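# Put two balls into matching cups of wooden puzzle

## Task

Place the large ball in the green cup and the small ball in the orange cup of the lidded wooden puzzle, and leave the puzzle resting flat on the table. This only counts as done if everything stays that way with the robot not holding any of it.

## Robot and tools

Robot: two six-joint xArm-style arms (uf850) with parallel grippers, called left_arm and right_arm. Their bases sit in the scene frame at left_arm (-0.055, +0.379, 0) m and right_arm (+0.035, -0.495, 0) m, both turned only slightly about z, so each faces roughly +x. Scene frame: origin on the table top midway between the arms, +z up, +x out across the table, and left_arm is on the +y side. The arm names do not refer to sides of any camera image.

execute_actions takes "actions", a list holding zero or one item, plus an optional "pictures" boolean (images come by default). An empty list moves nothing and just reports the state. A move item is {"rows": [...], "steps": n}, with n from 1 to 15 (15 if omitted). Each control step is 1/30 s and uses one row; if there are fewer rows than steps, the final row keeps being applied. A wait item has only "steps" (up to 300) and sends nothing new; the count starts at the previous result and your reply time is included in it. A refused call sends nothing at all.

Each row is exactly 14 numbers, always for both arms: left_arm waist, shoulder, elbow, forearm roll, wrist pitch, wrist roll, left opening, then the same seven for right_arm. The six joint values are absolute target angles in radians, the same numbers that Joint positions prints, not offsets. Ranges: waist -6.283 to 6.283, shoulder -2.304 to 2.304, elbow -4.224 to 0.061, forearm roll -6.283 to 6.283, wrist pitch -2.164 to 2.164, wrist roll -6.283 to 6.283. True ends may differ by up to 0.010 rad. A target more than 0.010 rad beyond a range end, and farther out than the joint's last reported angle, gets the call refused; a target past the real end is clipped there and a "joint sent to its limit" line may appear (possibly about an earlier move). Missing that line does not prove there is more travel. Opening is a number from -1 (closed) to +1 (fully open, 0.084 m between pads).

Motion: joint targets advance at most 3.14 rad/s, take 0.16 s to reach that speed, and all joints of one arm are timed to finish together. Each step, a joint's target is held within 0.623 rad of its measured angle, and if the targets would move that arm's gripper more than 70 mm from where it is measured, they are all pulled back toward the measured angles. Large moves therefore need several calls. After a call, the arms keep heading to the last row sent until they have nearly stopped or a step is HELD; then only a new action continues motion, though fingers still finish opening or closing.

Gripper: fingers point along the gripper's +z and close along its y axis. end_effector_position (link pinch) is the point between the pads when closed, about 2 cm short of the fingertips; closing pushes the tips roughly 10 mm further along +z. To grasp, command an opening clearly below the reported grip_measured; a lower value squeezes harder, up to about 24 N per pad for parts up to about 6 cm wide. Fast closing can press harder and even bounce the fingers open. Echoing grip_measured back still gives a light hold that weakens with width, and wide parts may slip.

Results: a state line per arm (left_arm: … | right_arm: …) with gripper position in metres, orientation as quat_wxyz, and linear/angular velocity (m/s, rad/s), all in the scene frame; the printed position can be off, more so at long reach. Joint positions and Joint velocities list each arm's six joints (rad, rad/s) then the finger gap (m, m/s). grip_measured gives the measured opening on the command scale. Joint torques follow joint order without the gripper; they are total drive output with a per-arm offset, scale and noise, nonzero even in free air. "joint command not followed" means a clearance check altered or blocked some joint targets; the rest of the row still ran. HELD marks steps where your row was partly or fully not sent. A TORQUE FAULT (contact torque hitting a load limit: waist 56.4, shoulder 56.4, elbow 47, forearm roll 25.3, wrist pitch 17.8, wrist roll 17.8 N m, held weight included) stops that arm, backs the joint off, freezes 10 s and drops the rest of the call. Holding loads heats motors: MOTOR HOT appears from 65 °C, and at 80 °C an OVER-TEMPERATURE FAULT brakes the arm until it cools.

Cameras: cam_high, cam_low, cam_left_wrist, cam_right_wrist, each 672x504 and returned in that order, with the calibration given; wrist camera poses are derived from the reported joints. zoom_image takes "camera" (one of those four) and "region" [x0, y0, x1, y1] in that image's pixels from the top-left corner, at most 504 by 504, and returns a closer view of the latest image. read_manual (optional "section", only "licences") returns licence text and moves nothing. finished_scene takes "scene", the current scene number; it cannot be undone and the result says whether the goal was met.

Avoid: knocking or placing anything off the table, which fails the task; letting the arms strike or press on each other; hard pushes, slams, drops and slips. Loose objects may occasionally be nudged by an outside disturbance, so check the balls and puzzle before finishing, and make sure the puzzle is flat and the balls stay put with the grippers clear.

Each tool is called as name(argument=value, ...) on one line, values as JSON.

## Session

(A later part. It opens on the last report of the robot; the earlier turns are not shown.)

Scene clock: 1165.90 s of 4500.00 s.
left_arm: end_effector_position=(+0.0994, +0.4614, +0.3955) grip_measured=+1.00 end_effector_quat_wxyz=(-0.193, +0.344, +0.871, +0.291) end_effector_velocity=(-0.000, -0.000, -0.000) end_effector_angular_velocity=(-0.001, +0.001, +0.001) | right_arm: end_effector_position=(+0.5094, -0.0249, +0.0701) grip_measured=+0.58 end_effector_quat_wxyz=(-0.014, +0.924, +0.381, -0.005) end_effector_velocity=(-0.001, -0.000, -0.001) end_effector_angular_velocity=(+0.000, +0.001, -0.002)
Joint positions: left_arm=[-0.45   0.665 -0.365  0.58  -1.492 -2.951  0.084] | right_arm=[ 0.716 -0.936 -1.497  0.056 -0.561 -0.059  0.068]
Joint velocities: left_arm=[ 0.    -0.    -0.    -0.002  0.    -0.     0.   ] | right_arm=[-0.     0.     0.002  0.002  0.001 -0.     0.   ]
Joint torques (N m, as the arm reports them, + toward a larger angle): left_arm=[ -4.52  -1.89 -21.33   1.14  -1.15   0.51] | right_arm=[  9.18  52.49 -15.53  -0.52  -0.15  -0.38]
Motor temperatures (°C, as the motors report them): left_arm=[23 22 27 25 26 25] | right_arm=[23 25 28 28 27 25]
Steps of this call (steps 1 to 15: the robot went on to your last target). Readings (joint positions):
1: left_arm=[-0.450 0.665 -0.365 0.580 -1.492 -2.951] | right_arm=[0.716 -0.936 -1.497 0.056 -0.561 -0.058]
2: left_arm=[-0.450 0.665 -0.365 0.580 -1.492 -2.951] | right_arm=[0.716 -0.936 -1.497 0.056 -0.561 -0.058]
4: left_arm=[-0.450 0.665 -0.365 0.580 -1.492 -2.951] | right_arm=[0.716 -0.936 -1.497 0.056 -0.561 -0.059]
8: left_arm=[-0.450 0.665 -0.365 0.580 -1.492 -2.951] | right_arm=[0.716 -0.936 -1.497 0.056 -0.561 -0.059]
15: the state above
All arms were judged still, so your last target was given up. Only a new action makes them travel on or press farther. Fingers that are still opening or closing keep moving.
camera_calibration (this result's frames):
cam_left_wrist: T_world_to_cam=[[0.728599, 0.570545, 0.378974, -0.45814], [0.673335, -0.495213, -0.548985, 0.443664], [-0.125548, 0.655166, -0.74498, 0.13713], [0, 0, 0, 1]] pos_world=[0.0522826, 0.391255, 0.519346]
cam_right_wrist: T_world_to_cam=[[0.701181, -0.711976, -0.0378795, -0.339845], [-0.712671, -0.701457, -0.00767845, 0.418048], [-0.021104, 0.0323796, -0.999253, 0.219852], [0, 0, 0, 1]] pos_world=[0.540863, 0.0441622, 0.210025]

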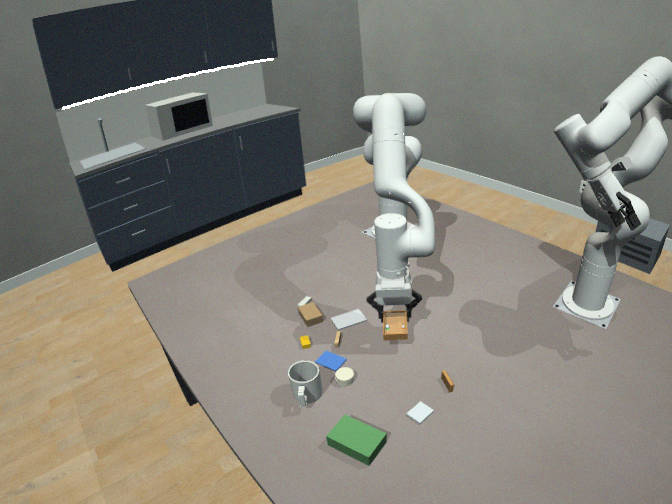

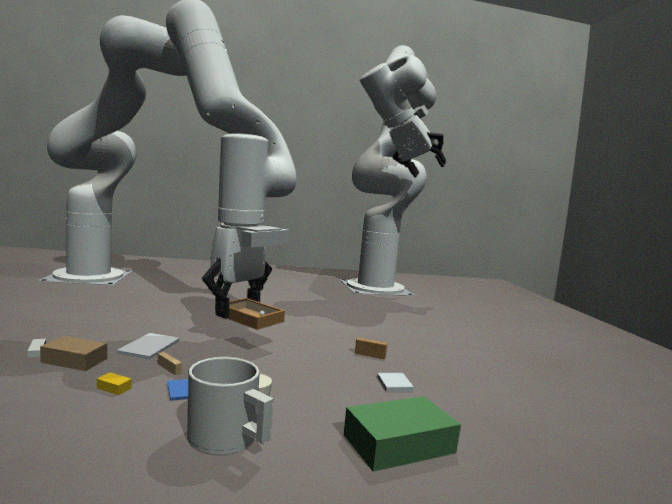

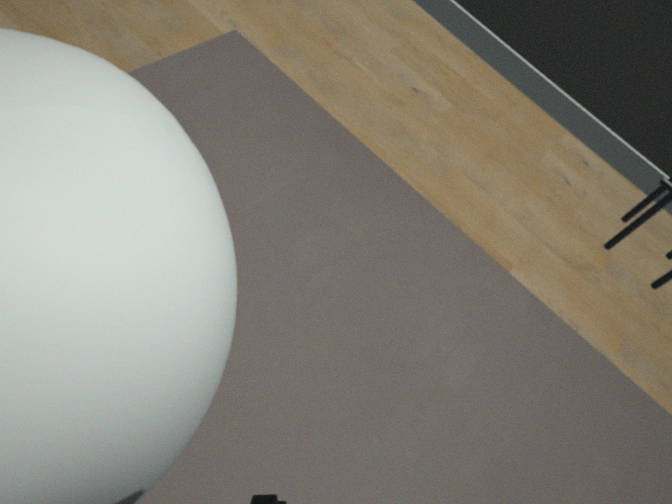

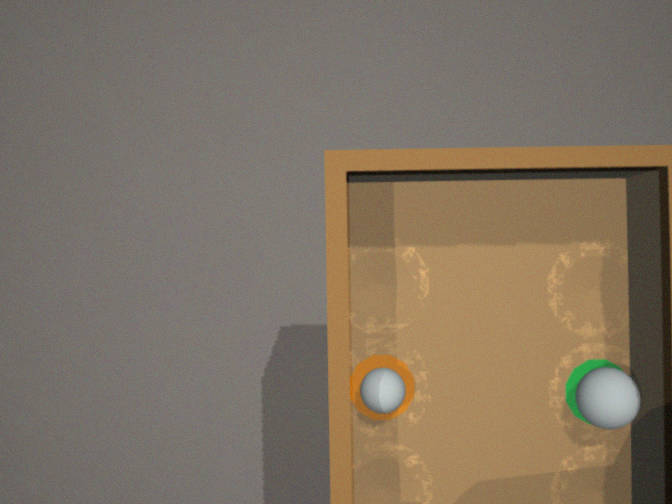

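execute_actions(actions=[{"rows": [[-0.45,0.665,-0.365,0.58,-1.492,-2.951,1,0.7176,-0.9365,-1.4978,0.0466,-0.5613,-0.0487,0],[-0.45,0.665,-0.365,0.58,-1.492,-2.951,1,0.7196,-0.9374,-1.4979,0.0368,-0.5605,-0.0385,0],[-0.45,0.665,-0.365,0.58,-1.492,-2.951,1,0.7215,-0.939,-1.4982,0.027,-0.5592,-0.0282,0],[-0.45,0.665,-0.365,0.58,-1.492,-2.951,1,0.7234,-0.941,-1.4986,0.0173,-0.5576,-0.018,0],[-0.45,0.665,-0.365,0.58,-1.492,-2.951,1,0.7254,-0.9437,-1.4991,0.0075,-0.5554,-0.0078,0],[-0.45,0.665,-0.365,0.58,-1.492,-2.951,1,0.7273,-0.9468,-1.4997,-0.0023,-0.5529,0.0024,0],[-0.45,0.665,-0.365,0.58,-1.492,-2.951,1,0.7273,-0.9505,-1.5005,-0.0023,-0.55,0.0024,0],[-0.45,0.665,-0.365,0.58,-1.492,-2.951,1,0.7273,-0.9546,-1.5013,-0.0023,-0.5467,0.0024,0],[-0.45,0.665,-0.365,0.58,-1.492,-2.951,1,0.7273,-0.959,-1.5023,-0.0023,-0.5433,0.0024,0],[-0.45,0.665,-0.365,0.58,-1.492,-2.951,1,0.7273,-0.9639,-1.5034,-0.0023,-0.5395,0.0024,0],[-0.45,0.665,-0.365,0.58,-1.492,-2.951,1,0.7273,-0.9688,-1.5045,-0.0023,-0.5357,0.0024,0],[-0.45,0.665,-0.365,0.58,-1.492,-2.951,1,0.7273,-0.9739,-1.5058,-0.0023,-0.5319,0.0024,0],[-0.45,0.665,-0.365,0.58,-1.492,-2.951,1,0.7273,-0.9793,-1.5071,-0.0023,-0.5278,0.0024,0],[-0.45,0.665,-0.365,0.58,-1.492,-2.951,1,0.7273,-0.9846,-1.5085,-0.0023,-0.5239,0.0024,0],[-0.45,0.665,-0.365,0.58,-1.492,-2.951,1,0.7273,-0.9899,-1.5099,-0.0023,-0.52,0.0024,0]], "steps": 15}], pictures=false)

execute_actions(actions=[{"rows": [[-0.45,0.665,-0.365,0.58,-1.492,-2.951,1,0.7273,-0.9949,-1.5114,-0.0023,-0.5165,0.0024,0],[-0.45,0.665,-0.365,0.58,-1.492,-2.951,1,0.7273,-1.0,-1.5128,-0.0023,-0.5128,0.0024,0],[-0.45,0.665,-0.365,0.58,-1.492,-2.951,1,0.7273,-1.0046,-1.5142,-0.0023,-0.5096,0.0024,0],[-0.45,0.665,-0.365,0.58,-1.492,-2.951,1,0.7273,-1.0089,-1.5154,-0.0023,-0.5065,0.0024,0],[-0.45,0.665,-0.365,0.58,-1.492,-2.951,1,0.7273,-1.0128,-1.5166,-0.0023,-0.5038,0.0024,0],[-0.45,0.665,-0.365,0.58,-1.492,-2.951,1,0.7273,-1.0161,-1.5177,-0.0023,-0.5016,0.0024,0],[-0.45,0.665,-0.365,0.58,-1.492,-2.951,1,0.7273,-1.019,-1.5186,-0.0023,-0.4996,0.0024,0],[-0.45,0.665,-0.365,0.58,-1.492,-2.951,1,0.7273,-1.0212,-1.5193,-0.0023,-0.4981,0.0024,0],[-0.45,0.665,-0.365,0.58,-1.492,-2.951,1,0.7273,-1.0229,-1.5199,-0.0023,-0.497,0.0024,0],[-0.45,0.665,-0.365,0.58,-1.492,-2.951,1,0.7273,-1.0242,-1.5203,-0.0023,-0.4961,0.0024,0],[-0.45,0.665,-0.365,0.58,-1.492,-2.951,1,0.7273,-1.0251,-1.5206,-0.0023,-0.4955,0.0024,0],[-0.45,0.665,-0.365,0.58,-1.492,-2.951,1,0.7273,-1.026,-1.5209,-0.0023,-0.4949,0.0024,0],[-0.45,0.665,-0.365,0.58,-1.492,-2.951,1,0.7273,-1.0267,-1.5211,-0.0023,-0.4944,0.0024,0],[-0.45,0.665,-0.365,0.58,-1.492,-2.951,1,0.7273,-1.0273,-1.5213,-0.0023,-0.494,0.0024,0],[-0.45,0.665,-0.365,0.58,-1.492,-2.951,1,0.7273,-1.0278,-1.5215,-0.0023,-0.4937,0.0024,0]], "steps": 15}], pictures=false)

execute_actions(actions=[{"rows": [[-0.45,0.665,-0.365,0.58,-1.492,-2.951,1,0.7273,-1.0278,-1.5215,-0.0023,-0.4937,0.0024,0]], "steps": 8}])

Scene clock: 1213.90 s of 4500.00 s.
left_arm: end_effector_position=(+0.0994, +0.4614, +0.3955) grip_measured=+1.00 end_effector_quat_wxyz=(-0.193, +0.344, +0.871, +0.291) end_effector_velocity=(-0.000, -0.000, +0.000) end_effector_angular_velocity=(-0.000, -0.001, +0.000) | right_arm: end_effector_position=(+0.5094, -0.0248, +0.0489) grip_measured=+0.58 end_effector_quat_wxyz=(+0.000, +0.925, +0.381, +0.000) end_effector_velocity=(-0.001, -0.001, -0.087) end_effector_angular_velocity=(-0.007, -0.002, -0.001)
Joint positions: left_arm=[-0.45   0.665 -0.365  0.58  -1.492 -2.951  0.084] | right_arm=[ 0.727 -0.972 -1.505 -0.001 -0.534  0.001  0.068]
Joint velocities: left_arm=[ 0.  0. -0. -0.  0. -0.  0.] | right_arm=[ 0.002 -0.148 -0.035 -0.013  0.109  0.015 -0.   ]
Joint torques (N m, as the arm reports them, + toward a larger angle): left_arm=[ -5.28  -1.93 -21.13   1.38  -1.09   0.5 ] | right_arm=[  8.32  51.63 -15.14  -0.5   -0.47  -0.38]
Motor temperatures (°C, as the motors report them): left_arm=[23 22 27 25 26 25] | right_arm=[23 25 28 28 27 25]
Steps of this call (steps 1 to 100: nothing new was sent; then 44.17 s passed at rest; steps 101 to 115: all 15 steps of this action). Readings (joint positions):
101: left_arm=[-0.450 0.665 -0.365 0.580 -1.492 -2.951] | right_arm=[0.716 -0.936 -1.497 0.056 -0.561 -0.059]
102: left_arm=[-0.450 0.665 -0.365 0.580 -1.492 -2.951] | right_arm=[0.716 -0.936 -1.497 0.054 -0.561 -0.057]
104: left_arm=[-0.450 0.665 -0.365 0.580 -1.492 -2.951] | right_arm=[0.718 -0.937 -1.498 0.045 -0.561 -0.046]
108: left_arm=[-0.450 0.665 -0.365 0.580 -1.492 -2.951] | right_arm=[0.724 -0.944 -1.499 0.014 -0.555 -0.015]
115: the state above

Scene clock: 1214.40 s of 4500.00 s.
left_arm: end_effector_position=(+0.0994, +0.4614, +0.3955) grip_measured=+1.00 end_effector_quat_wxyz=(-0.193, +0.344, +0.871, +0.291) end_effector_velocity=(+0.000, +0.000, +0.000) end_effector_angular_velocity=(+0.002, -0.001, -0.001) | right_arm: end_effector_position=(+0.5094, -0.0247, +0.0190) grip_measured=+0.58 end_effector_quat_wxyz=(+0.000, +0.925, +0.381, +0.000) end_effector_velocity=(+0.000, +0.000, -0.017) end_effector_angular_velocity=(+0.002, -0.001, -0.002)
Joint positions: left_arm=[-0.45   0.665 -0.365  0.58  -1.492 -2.951  0.084] | right_arm=[ 0.727 -1.024 -1.52  -0.002 -0.496  0.002  0.068]
Joint velocities: left_arm=[-0.     0.     0.     0.002  0.    -0.    -0.   ] | right_arm=[-0.    -0.031 -0.011  0.001  0.022  0.001  0.   ]
Joint torques (N m, as the arm reports them, + toward a larger angle): left_arm=[ -4.72  -2.1  -21.22   1.22  -1.12   0.45] | right_arm=[  9.44  56.23 -15.26  -0.71  -0.07  -0.37]
Motor temperatures (°C, as the motors report them): left_arm=[23 22 27 25 26 25] | right_arm=[23 25 28 28 27 25]
Steps of this call (steps 1 to 15: all 15 steps of this action). Readings (joint positions):
1: left_arm=[-0.450 0.665 -0.365 0.580 -1.492 -2.951] | right_arm=[0.727 -0.977 -1.507 -0.001 -0.530 0.001]
2: left_arm=[-0.450 0.665 -0.365 0.580 -1.492 -2.951] | right_arm=[0.727 -0.982 -1.508 -0.002 -0.526 0.002]
4: left_arm=[-0.450 0.665 -0.365 0.580 -1.492 -2.951] | right_arm=[0.727 -0.992 -1.510 -0.002 -0.519 0.002]
8: left_arm=[-0.450 0.665 -0.365 0.580 -1.492 -2.951] | right_arm=[0.727 -1.009 -1.516 -0.002 -0.507 0.002]
15: the state above

Scene clock: 1214.67 s of 4500.00 s.
left_arm: end_effector_position=(+0.0994, +0.4614, +0.3955) grip_measured=+1.00 end_effector_quat_wxyz=(-0.193, +0.344, +0.871, +0.291) end_effector_velocity=(-0.000, -0.000, +0.000) end_effector_angular_velocity=(-0.001, -0.001, +0.000) | right_arm: end_effector_position=(+0.5094, -0.0247, +0.0172) grip_measured=+0.58 end_effector_quat_wxyz=(+0.000, +0.925, +0.381, +0.000) end_effector_velocity=(-0.000, -0.000, -0.001) end_effector_angular_velocity=(-0.000, +0.001, -0.001)
Joint positions: left_arm=[-0.45   0.665 -0.365  0.58  -1.492 -2.951  0.084] | right_arm=[ 0.727 -1.027 -1.521 -0.002 -0.494  0.002  0.068]
Joint velocities: left_arm=[-0.     0.001 -0.    -0.001 -0.     0.     0.   ] | right_arm=[ 0.    -0.002 -0.001  0.001  0.001  0.    -0.   ]
Joint torques (N m, as the arm reports them, + toward a larger angle): left_arm=[ -4.99  -2.03 -21.16   1.28  -1.13   0.46] | right_arm=[  9.25  53.78 -15.01  -0.67  -0.16  -0.37]
Motor temperatures (°C, as the motors report them): left_arm=[23 22 27 25 26 25] | right_arm=[23 25 28 28 27 25]
Steps of this call (steps 1 to 8: all 8 steps of this action). Readings (joint positions):
1: left_arm=[-0.450 0.665 -0.365 0.580 -1.492 -2.951] | right_arm=[0.727 -1.025 -1.521 -0.002 -0.495 0.002]
2: left_arm=[-0.450 0.665 -0.365 0.580 -1.492 -2.951] | right_arm=[0.727 -1.026 -1.521 -0.002 -0.495 0.002]
4: left_arm=[-0.450 0.665 -0.365 0.580 -1.492 -2.951] | right_arm=[0.727 -1.027 -1.521 -0.002 -0.494 0.002]
8: the state above
camera_calibration (this result's frames):
cam_left_wrist: T_world_to_cam=[[0.728599, 0.570545, 0.378974, -0.45814], [0.673336, -0.495213, -0.548984, 0.443663], [-0.125548, 0.655166, -0.74498, 0.13713], [0, 0, 0, 1]] pos_world=[0.0522826, 0.391255, 0.519346]
cam_right_wrist: T_world_to_cam=[[0.701707, -0.712434, -0.006798, -0.342519], [-0.712466, -0.70167, -0.00720214, 0.417626], [0.000361095, 0.00989713, -0.999951, 0.15553], [0, 0, 0, 1]] pos_world=[0.537836, 0.047474, 0.156202]

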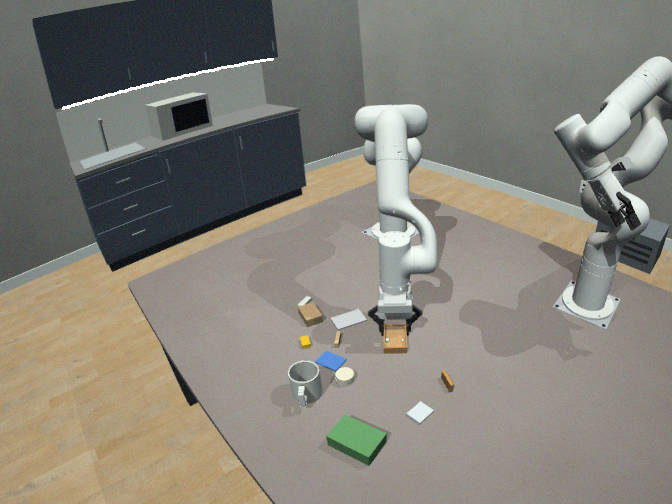

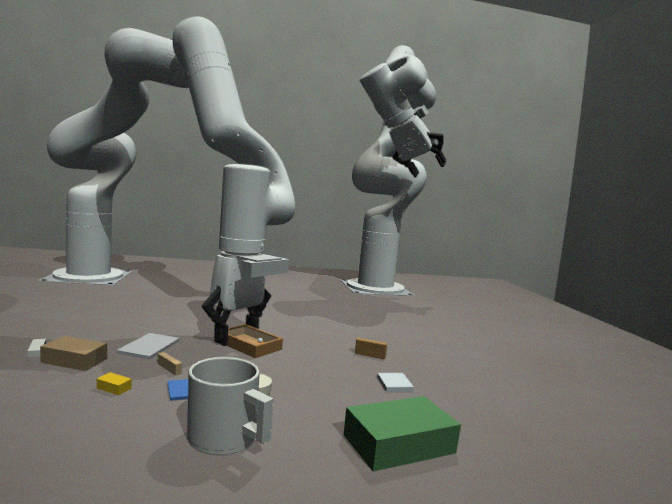

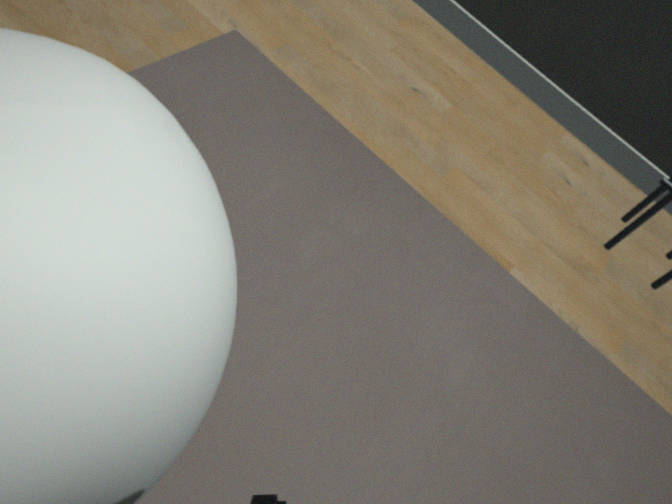

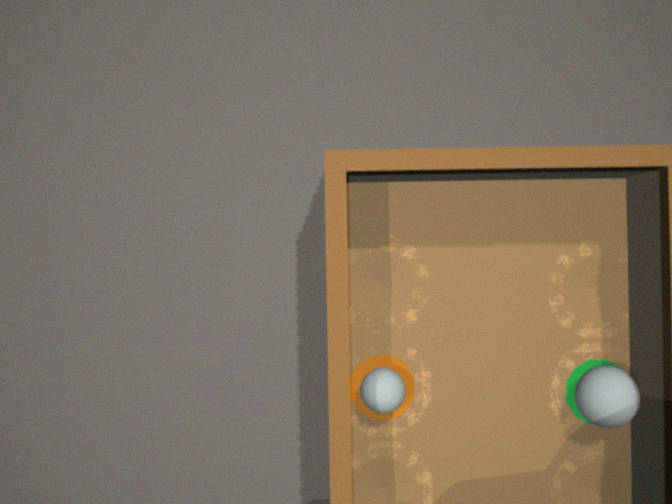

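execute_actions(actions=[])

Scene clock: 1238.80 s of 4500.00 s.
left_arm: end_effector_position=(+0.0994, +0.4614, +0.3955) grip_measured=+1.00 end_effector_quat_wxyz=(-0.193, +0.344, +0.871, +0.291) end_effector_velocity=(-0.000, -0.000, +0.000) end_effector_angular_velocity=(-0.001, -0.001, +0.000) | right_arm: end_effector_position=(+0.5094, -0.0247, +0.0170) grip_measured=+0.58 end_effector_quat_wxyz=(+0.001, +0.925, +0.381, +0.000) end_effector_velocity=(-0.000, -0.000, -0.000) end_effector_angular_velocity=(-0.000, +0.000, +0.001)
Joint positions: left_arm=[-0.45   0.665 -0.365  0.58  -1.492 -2.951  0.084] | right_arm=[ 0.727 -1.028 -1.522 -0.002 -0.494  0.002  0.068]
Joint velocities: left_arm=[ 0.     0.001  0.    -0.     0.    -0.    -0.   ] | right_arm=[ 0.     0.     0.001  0.     0.001 -0.001  0.   ]
Joint torques (N m, as the arm reports them, + toward a larger angle): left_arm=[ -4.22  -1.6  -21.43   1.31  -1.13   0.5 ] | right_arm=[  9.7   48.31 -13.91  -1.07  -0.04  -0.47]
Motor temperatures (°C, as the motors report them): left_arm=[23 22 27 25 26 25] | right_arm=[23 25 28 28 27 25]
Steps of this call (steps 1 to 15: the robot went on to your last target; steps 16 to 90: nothing new was sent; then 21.13 s passed at rest). Readings (joint positions):
1: left_arm=[-0.450 0.665 -0.365 0.580 -1.492 -2.951] | right_arm=[0.727 -1.028 -1.521 -0.002 -0.494 0.002]
2: left_arm=[-0.450 0.665 -0.365 0.580 -1.492 -2.951] | right_arm=[0.727 -1.028 -1.522 -0.002 -0.494 0.002]
4: left_arm=[-0.450 0.665 -0.365 0.580 -1.492 -2.951] | right_arm=[0.727 -1.028 -1.522 -0.002 -0.494 0.002]
8: left_arm=[-0.450 0.665 -0.365 0.580 -1.492 -2.951] | right_arm=[0.727 -1.028 -1.522 -0.002 -0.494 0.002]
90: the state above
All arms were judged still, so your last target was given up. Only a new action makes them travel on or press farther. Fingers that are still opening or closing keep moving.
camera_calibration (this result's frames):
cam_left_wrist: T_world_to_cam=[[0.7286, 0.570545, 0.378974, -0.45814], [0.673335, -0.495213, -0.548985, 0.443664], [-0.125548, 0.655166, -0.74498, 0.13713], [0, 0, 0, 1]] pos_world=[0.0522826, 0.391255, 0.519346]
cam_right_wrist: T_world_to_cam=[[0.701707, -0.712433, -0.00679603, -0.342522], [-0.712466, -0.701671, -0.00708434, 0.417573], [0.000278542, 0.00981306, -0.999952, 0.155375], [0, 0, 0, 1]] pos_world=[0.537813, 0.0474505, 0.155998]

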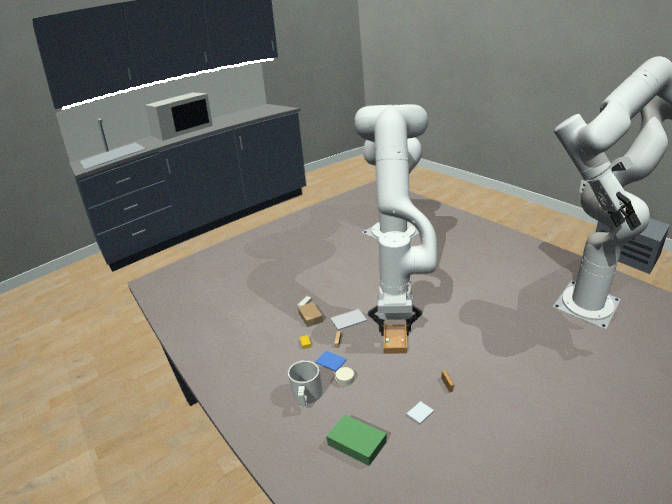

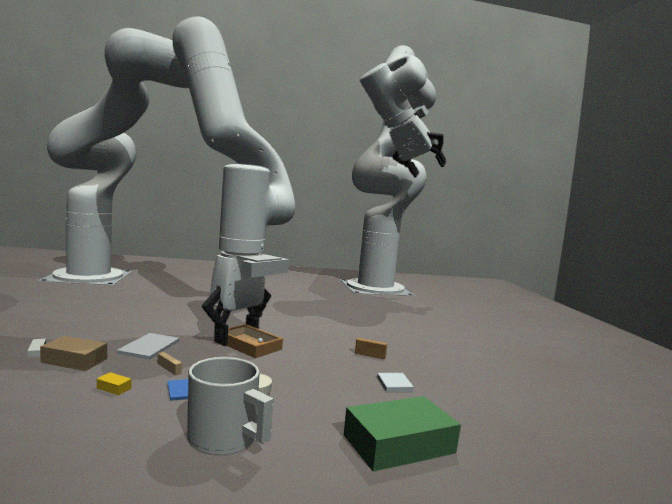

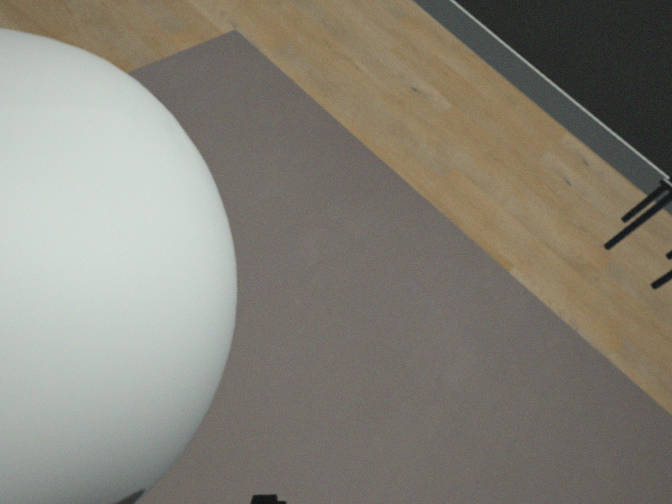

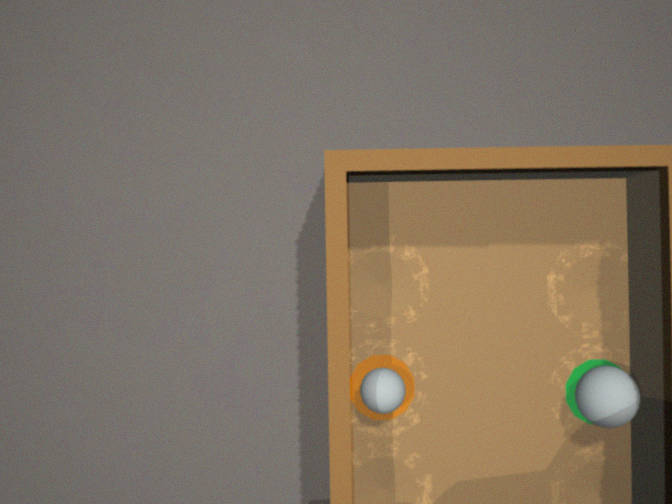

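execute_actions(actions=[{"rows": [[-0.45,0.665,-0.365,0.58,-1.492,-2.951,1,0.7273,-1.0278,-1.5215,-0.0023,-0.4937,0.0024,0.2],[-0.45,0.665,-0.365,0.58,-1.492,-2.951,1,0.7273,-1.0278,-1.5215,-0.0023,-0.4937,0.0024,0.35],[-0.45,0.665,-0.365,0.58,-1.492,-2.951,1,0.7273,-1.0278,-1.5215,-0.0023,-0.4937,0.0024,0.48],[-0.45,0.665,-0.365,0.58,-1.492,-2.951,1,0.7273,-1.0278,-1.5215,-0.0023,-0.4937,0.0024,0.56],[-0.45,0.665,-0.365,0.58,-1.492,-2.951,1,0.7273,-1.0278,-1.5215,-0.0023,-0.4937,0.0024,0.62],[-0.45,0.665,-0.365,0.58,-1.492,-2.951,1,0.7273,-1.0278,-1.5215,-0.0023,-0.4937,0.0024,0.68],[-0.45,0.665,-0.365,0.58,-1.492,-2.951,1,0.7273,-1.0278,-1.5215,-0.0023,-0.4937,0.0024,0.74],[-0.45,0.665,-0.365,0.58,-1.492,-2.951,1,0.7273,-1.0278,-1.5215,-0.0023,-0.4937,0.0024,0.8],[-0.45,0.665,-0.365,0.58,-1.492,-2.951,1,0.7273,-1.0278,-1.5215,-0.0023,-0.4937,0.0024,0.87],[-0.45,0.665,-0.365,0.58,-1.492,-2.951,1,0.7273,-1.0278,-1.5215,-0.0023,-0.4937,0.0024,0.94],[-0.45,0.665,-0.365,0.58,-1.492,-2.951,1,0.7273,-1.0278,-1.5215,-0.0023,-0.4937,0.0024,1]], "steps": 15}], pictures=false)

execute_actions(actions=[{"rows": [[-0.45,0.665,-0.365,0.58,-1.492,-2.951,1,0.7273,-1.0260,-1.5209,-0.0023,-0.4949,0.0024,1],[-0.45,0.665,-0.365,0.58,-1.492,-2.951,1,0.7273,-1.0220,-1.5197,-0.0023,-0.4977,0.0024,1],[-0.45,0.665,-0.365,0.58,-1.492,-2.951,1,0.7273,-1.0160,-1.5178,-0.0023,-0.5018,0.0024,1],[-0.45,0.665,-0.365,0.58,-1.492,-2.951,1,0.7273,-1.0080,-1.5153,-0.0023,-0.5073,0.0024,1],[-0.45,0.665,-0.365,0.58,-1.492,-2.951,1,0.7273,-0.9985,-1.5124,-0.0023,-0.5139,0.0024,1],[-0.45,0.665,-0.365,0.58,-1.492,-2.951,1,0.7273,-0.9880,-1.5095,-0.0023,-0.5215,0.0024,1],[-0.45,0.665,-0.365,0.58,-1.492,-2.951,1,0.7273,-0.9770,-1.5067,-0.0023,-0.5297,0.0024,1],[-0.45,0.665,-0.365,0.58,-1.492,-2.951,1,0.7273,-0.9660,-1.5040,-0.0023,-0.5380,0.0024,1],[-0.45,0.665,-0.365,0.58,-1.492,-2.951,1,0.7273,-0.9550,-1.5015,-0.0023,-0.5465,0.0024,1],[-0.45,0.665,-0.365,0.58,-1.492,-2.951,1,0.7273,-0.9450,-1.4994,-0.0023,-0.5544,0.0024,1],[-0.45,0.665,-0.365,0.58,-1.492,-2.951,1,0.7273,-0.9362,-1.4977,-0.0023,-0.5615,0.0024,1],[-0.45,0.665,-0.365,0.58,-1.492,-2.951,1,0.7273,-0.9290,-1.4965,-0.0023,-0.5675,0.0024,1],[-0.45,0.665,-0.365,0.58,-1.492,-2.951,1,0.7273,-0.9240,-1.4958,-0.0023,-0.5718,0.0024,1],[-0.45,0.665,-0.365,0.58,-1.492,-2.951,1,0.7273,-0.9210,-1.4954,-0.0023,-0.5744,0.0024,1],[-0.45,0.665,-0.365,0.58,-1.492,-2.951,1,0.7273,-0.9199,-1.4952,-0.0023,-0.5753,0.0024,1]], "steps": 15}])

Scene clock: 1264.97 s of 4500.00 s.
left_arm: end_effector_position=(+0.0994, +0.4614, +0.3955) grip_measured=+1.00 end_effector_quat_wxyz=(-0.193, +0.344, +0.871, +0.291) end_effector_velocity=(-0.000, -0.000, -0.000) end_effector_angular_velocity=(-0.001, +0.000, +0.000) | right_arm: end_effector_position=(+0.5093, -0.0248, +0.0168) grip_measured=+1.00 end_effector_quat_wxyz=(+0.001, +0.925, +0.381, +0.000) end_effector_velocity=(+0.000, +0.000, +0.001) end_effector_angular_velocity=(+0.001, +0.000, -0.001)
Joint positions: left_arm=[-0.45   0.665 -0.365  0.58  -1.492 -2.951  0.084] | right_arm=[ 0.727 -1.028 -1.521 -0.002 -0.494  0.002  0.084]
Joint velocities: left_arm=[ 0.     0.    -0.    -0.001 -0.     0.    -0.   ] | right_arm=[-0.     0.001 -0.     0.001 -0.001 -0.     0.   ]
Joint torques (N m, as the arm reports them, + toward a larger angle): left_arm=[ -4.86  -1.78 -21.17   1.25  -1.14   0.5 ] | right_arm=[  8.78  54.04 -14.23  -0.61  -0.19  -0.35]
Motor temperatures (°C, as the motors report them): left_arm=[23 22 27 25 26 25] | right_arm=[23 25 28 28 27 25]
Steps of this call (steps 1 to 90: nothing new was sent; then 22.67 s passed at rest; steps 91 to 105: all 15 steps of this action). Readings (joint positions):
91: left_arm=[-0.450 0.665 -0.365 0.580 -1.492 -2.951] | right_arm=[0.727 -1.028 -1.522 -0.002 -0.494 0.002]
92: left_arm=[-0.450 0.665 -0.365 0.580 -1.492 -2.951] | right_arm=[0.727 -1.028 -1.522 -0.002 -0.494 0.002]
94: left_arm=[-0.450 0.665 -0.365 0.580 -1.492 -2.951] | right_arm=[0.727 -1.028 -1.522 -0.002 -0.494 0.002]
98: left_arm=[-0.450 0.665 -0.365 0.580 -1.492 -2.951] | right_arm=[0.727 -1.028 -1.521 -0.002 -0.493 0.002]
105: the state above

Scene clock: 1265.47 s of 4500.00 s.
left_arm: end_effector_position=(+0.0994, +0.4614, +0.3955) grip_measured=+1.00 end_effector_quat_wxyz=(-0.193, +0.344, +0.871, +0.291) end_effector_velocity=(-0.000, -0.000, -0.000) end_effector_angular_velocity=(-0.001, +0.000, +0.001) | right_arm: end_effector_position=(+0.5099, -0.0242, +0.0698) grip_measured=+1.00 end_effector_quat_wxyz=(+0.000, +0.925, +0.381, +0.001) end_effector_velocity=(+0.002, +0.001, +0.112) end_effector_angular_velocity=(+0.004, -0.006, +0.001)
Joint positions: left_arm=[-0.45   0.665 -0.365  0.58  -1.492 -2.951  0.084] | right_arm=[ 0.727 -0.937 -1.499 -0.002 -0.56   0.002  0.084]
Joint velocities: left_arm=[ 0.     0.     0.    -0.002  0.    -0.    -0.   ] | right_arm=[ 0.     0.185  0.032 -0.001 -0.146  0.     0.   ]
Joint torques (N m, as the arm reports them, + toward a larger angle): left_arm=[ -4.93  -1.8  -21.33   1.13  -1.12   0.48] | right_arm=[  9.33  43.93 -14.26  -0.67  -0.37  -0.41]
Motor temperatures (°C, as the motors report them): left_arm=[23 22 27 25 26 25] | right_arm=[23 25 28 28 27 25]
Steps of this call (steps 1 to 15: all 15 steps of this action). Readings (joint positions):
1: left_arm=[-0.450 0.665 -0.365 0.580 -1.492 -2.951] | right_arm=[0.727 -1.028 -1.521 -0.002 -0.494 0.002]
2: left_arm=[-0.450 0.665 -0.365 0.580 -1.492 -2.951] | right_arm=[0.727 -1.027 -1.521 -0.002 -0.494 0.002]
4: left_arm=[-0.450 0.665 -0.365 0.580 -1.492 -2.951] | right_arm=[0.727 -1.024 -1.520 -0.002 -0.497 0.002]
8: left_arm=[-0.450 0.665 -0.365 0.580 -1.492 -2.951] | right_arm=[0.727 -1.000 -1.513 -0.002 -0.513 0.002]
15: the state above
camera_calibration (this result's frames):
cam_left_wrist: T_world_to_cam=[[0.7286, 0.570545, 0.378974, -0.45814], [0.673335, -0.495213, -0.548985, 0.443664], [-0.125548, 0.655166, -0.74498, 0.13713], [0, 0, 0, 1]] pos_world=[0.0522826, 0.391255, 0.519346]
cam_right_wrist: T_world_to_cam=[[0.70165, -0.712491, -0.00667975, -0.342168], [-0.71252, -0.701599, -0.00856674, 0.418817], [0.00141722, 0.0107703, -0.999941, 0.20765], [0, 0, 0, 1]] pos_world=[0.538203, 0.0478133, 0.20894]

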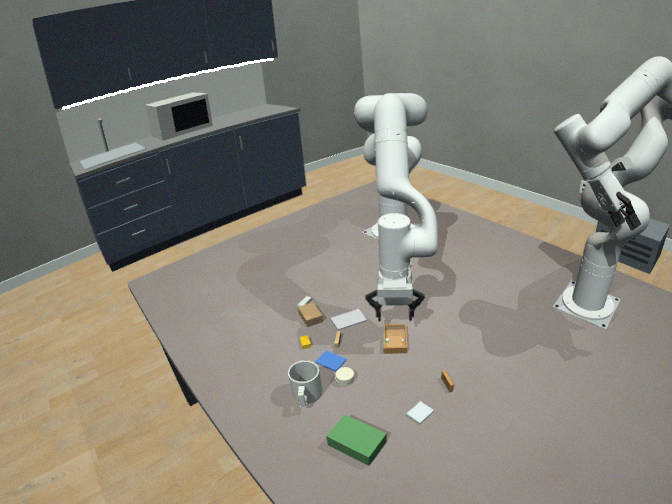

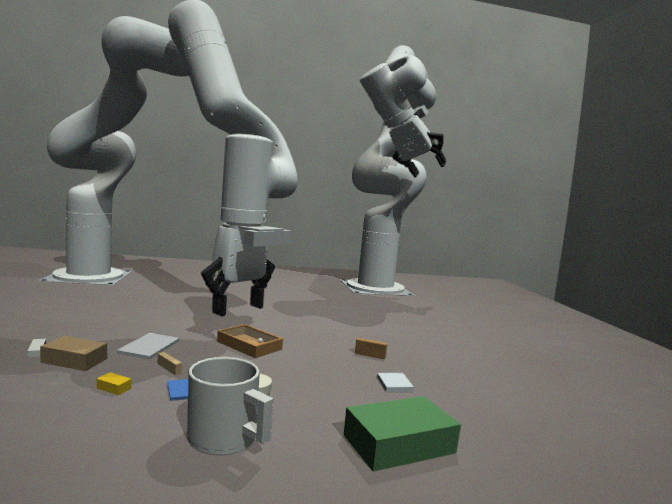

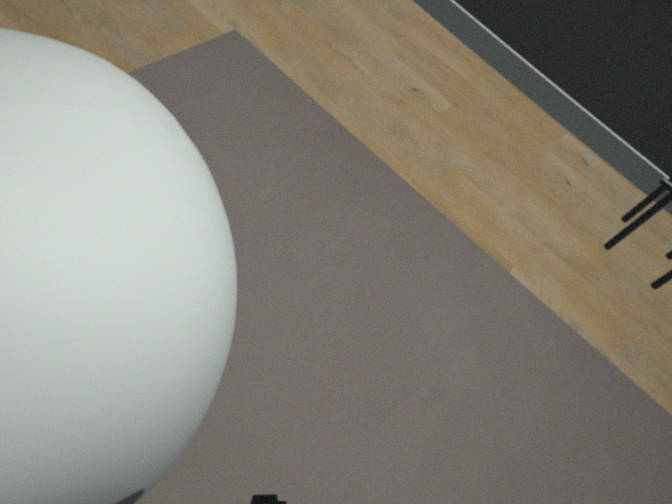

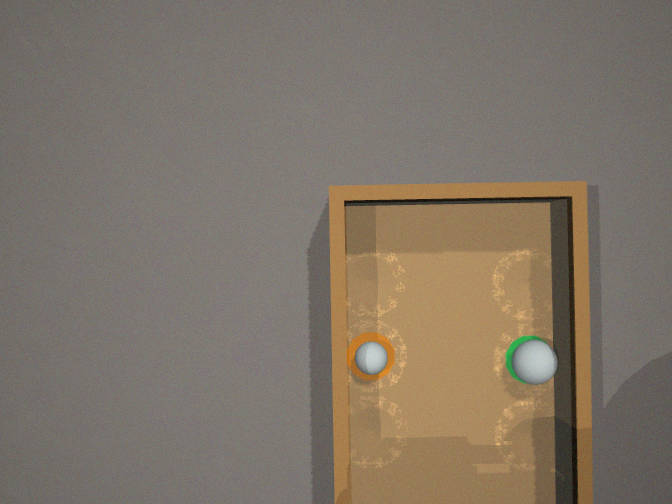

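Both balls remain seated and the box is flat on the table with the gripper clear.

finished_scene(scene=1)

The scene is finished: the task was done.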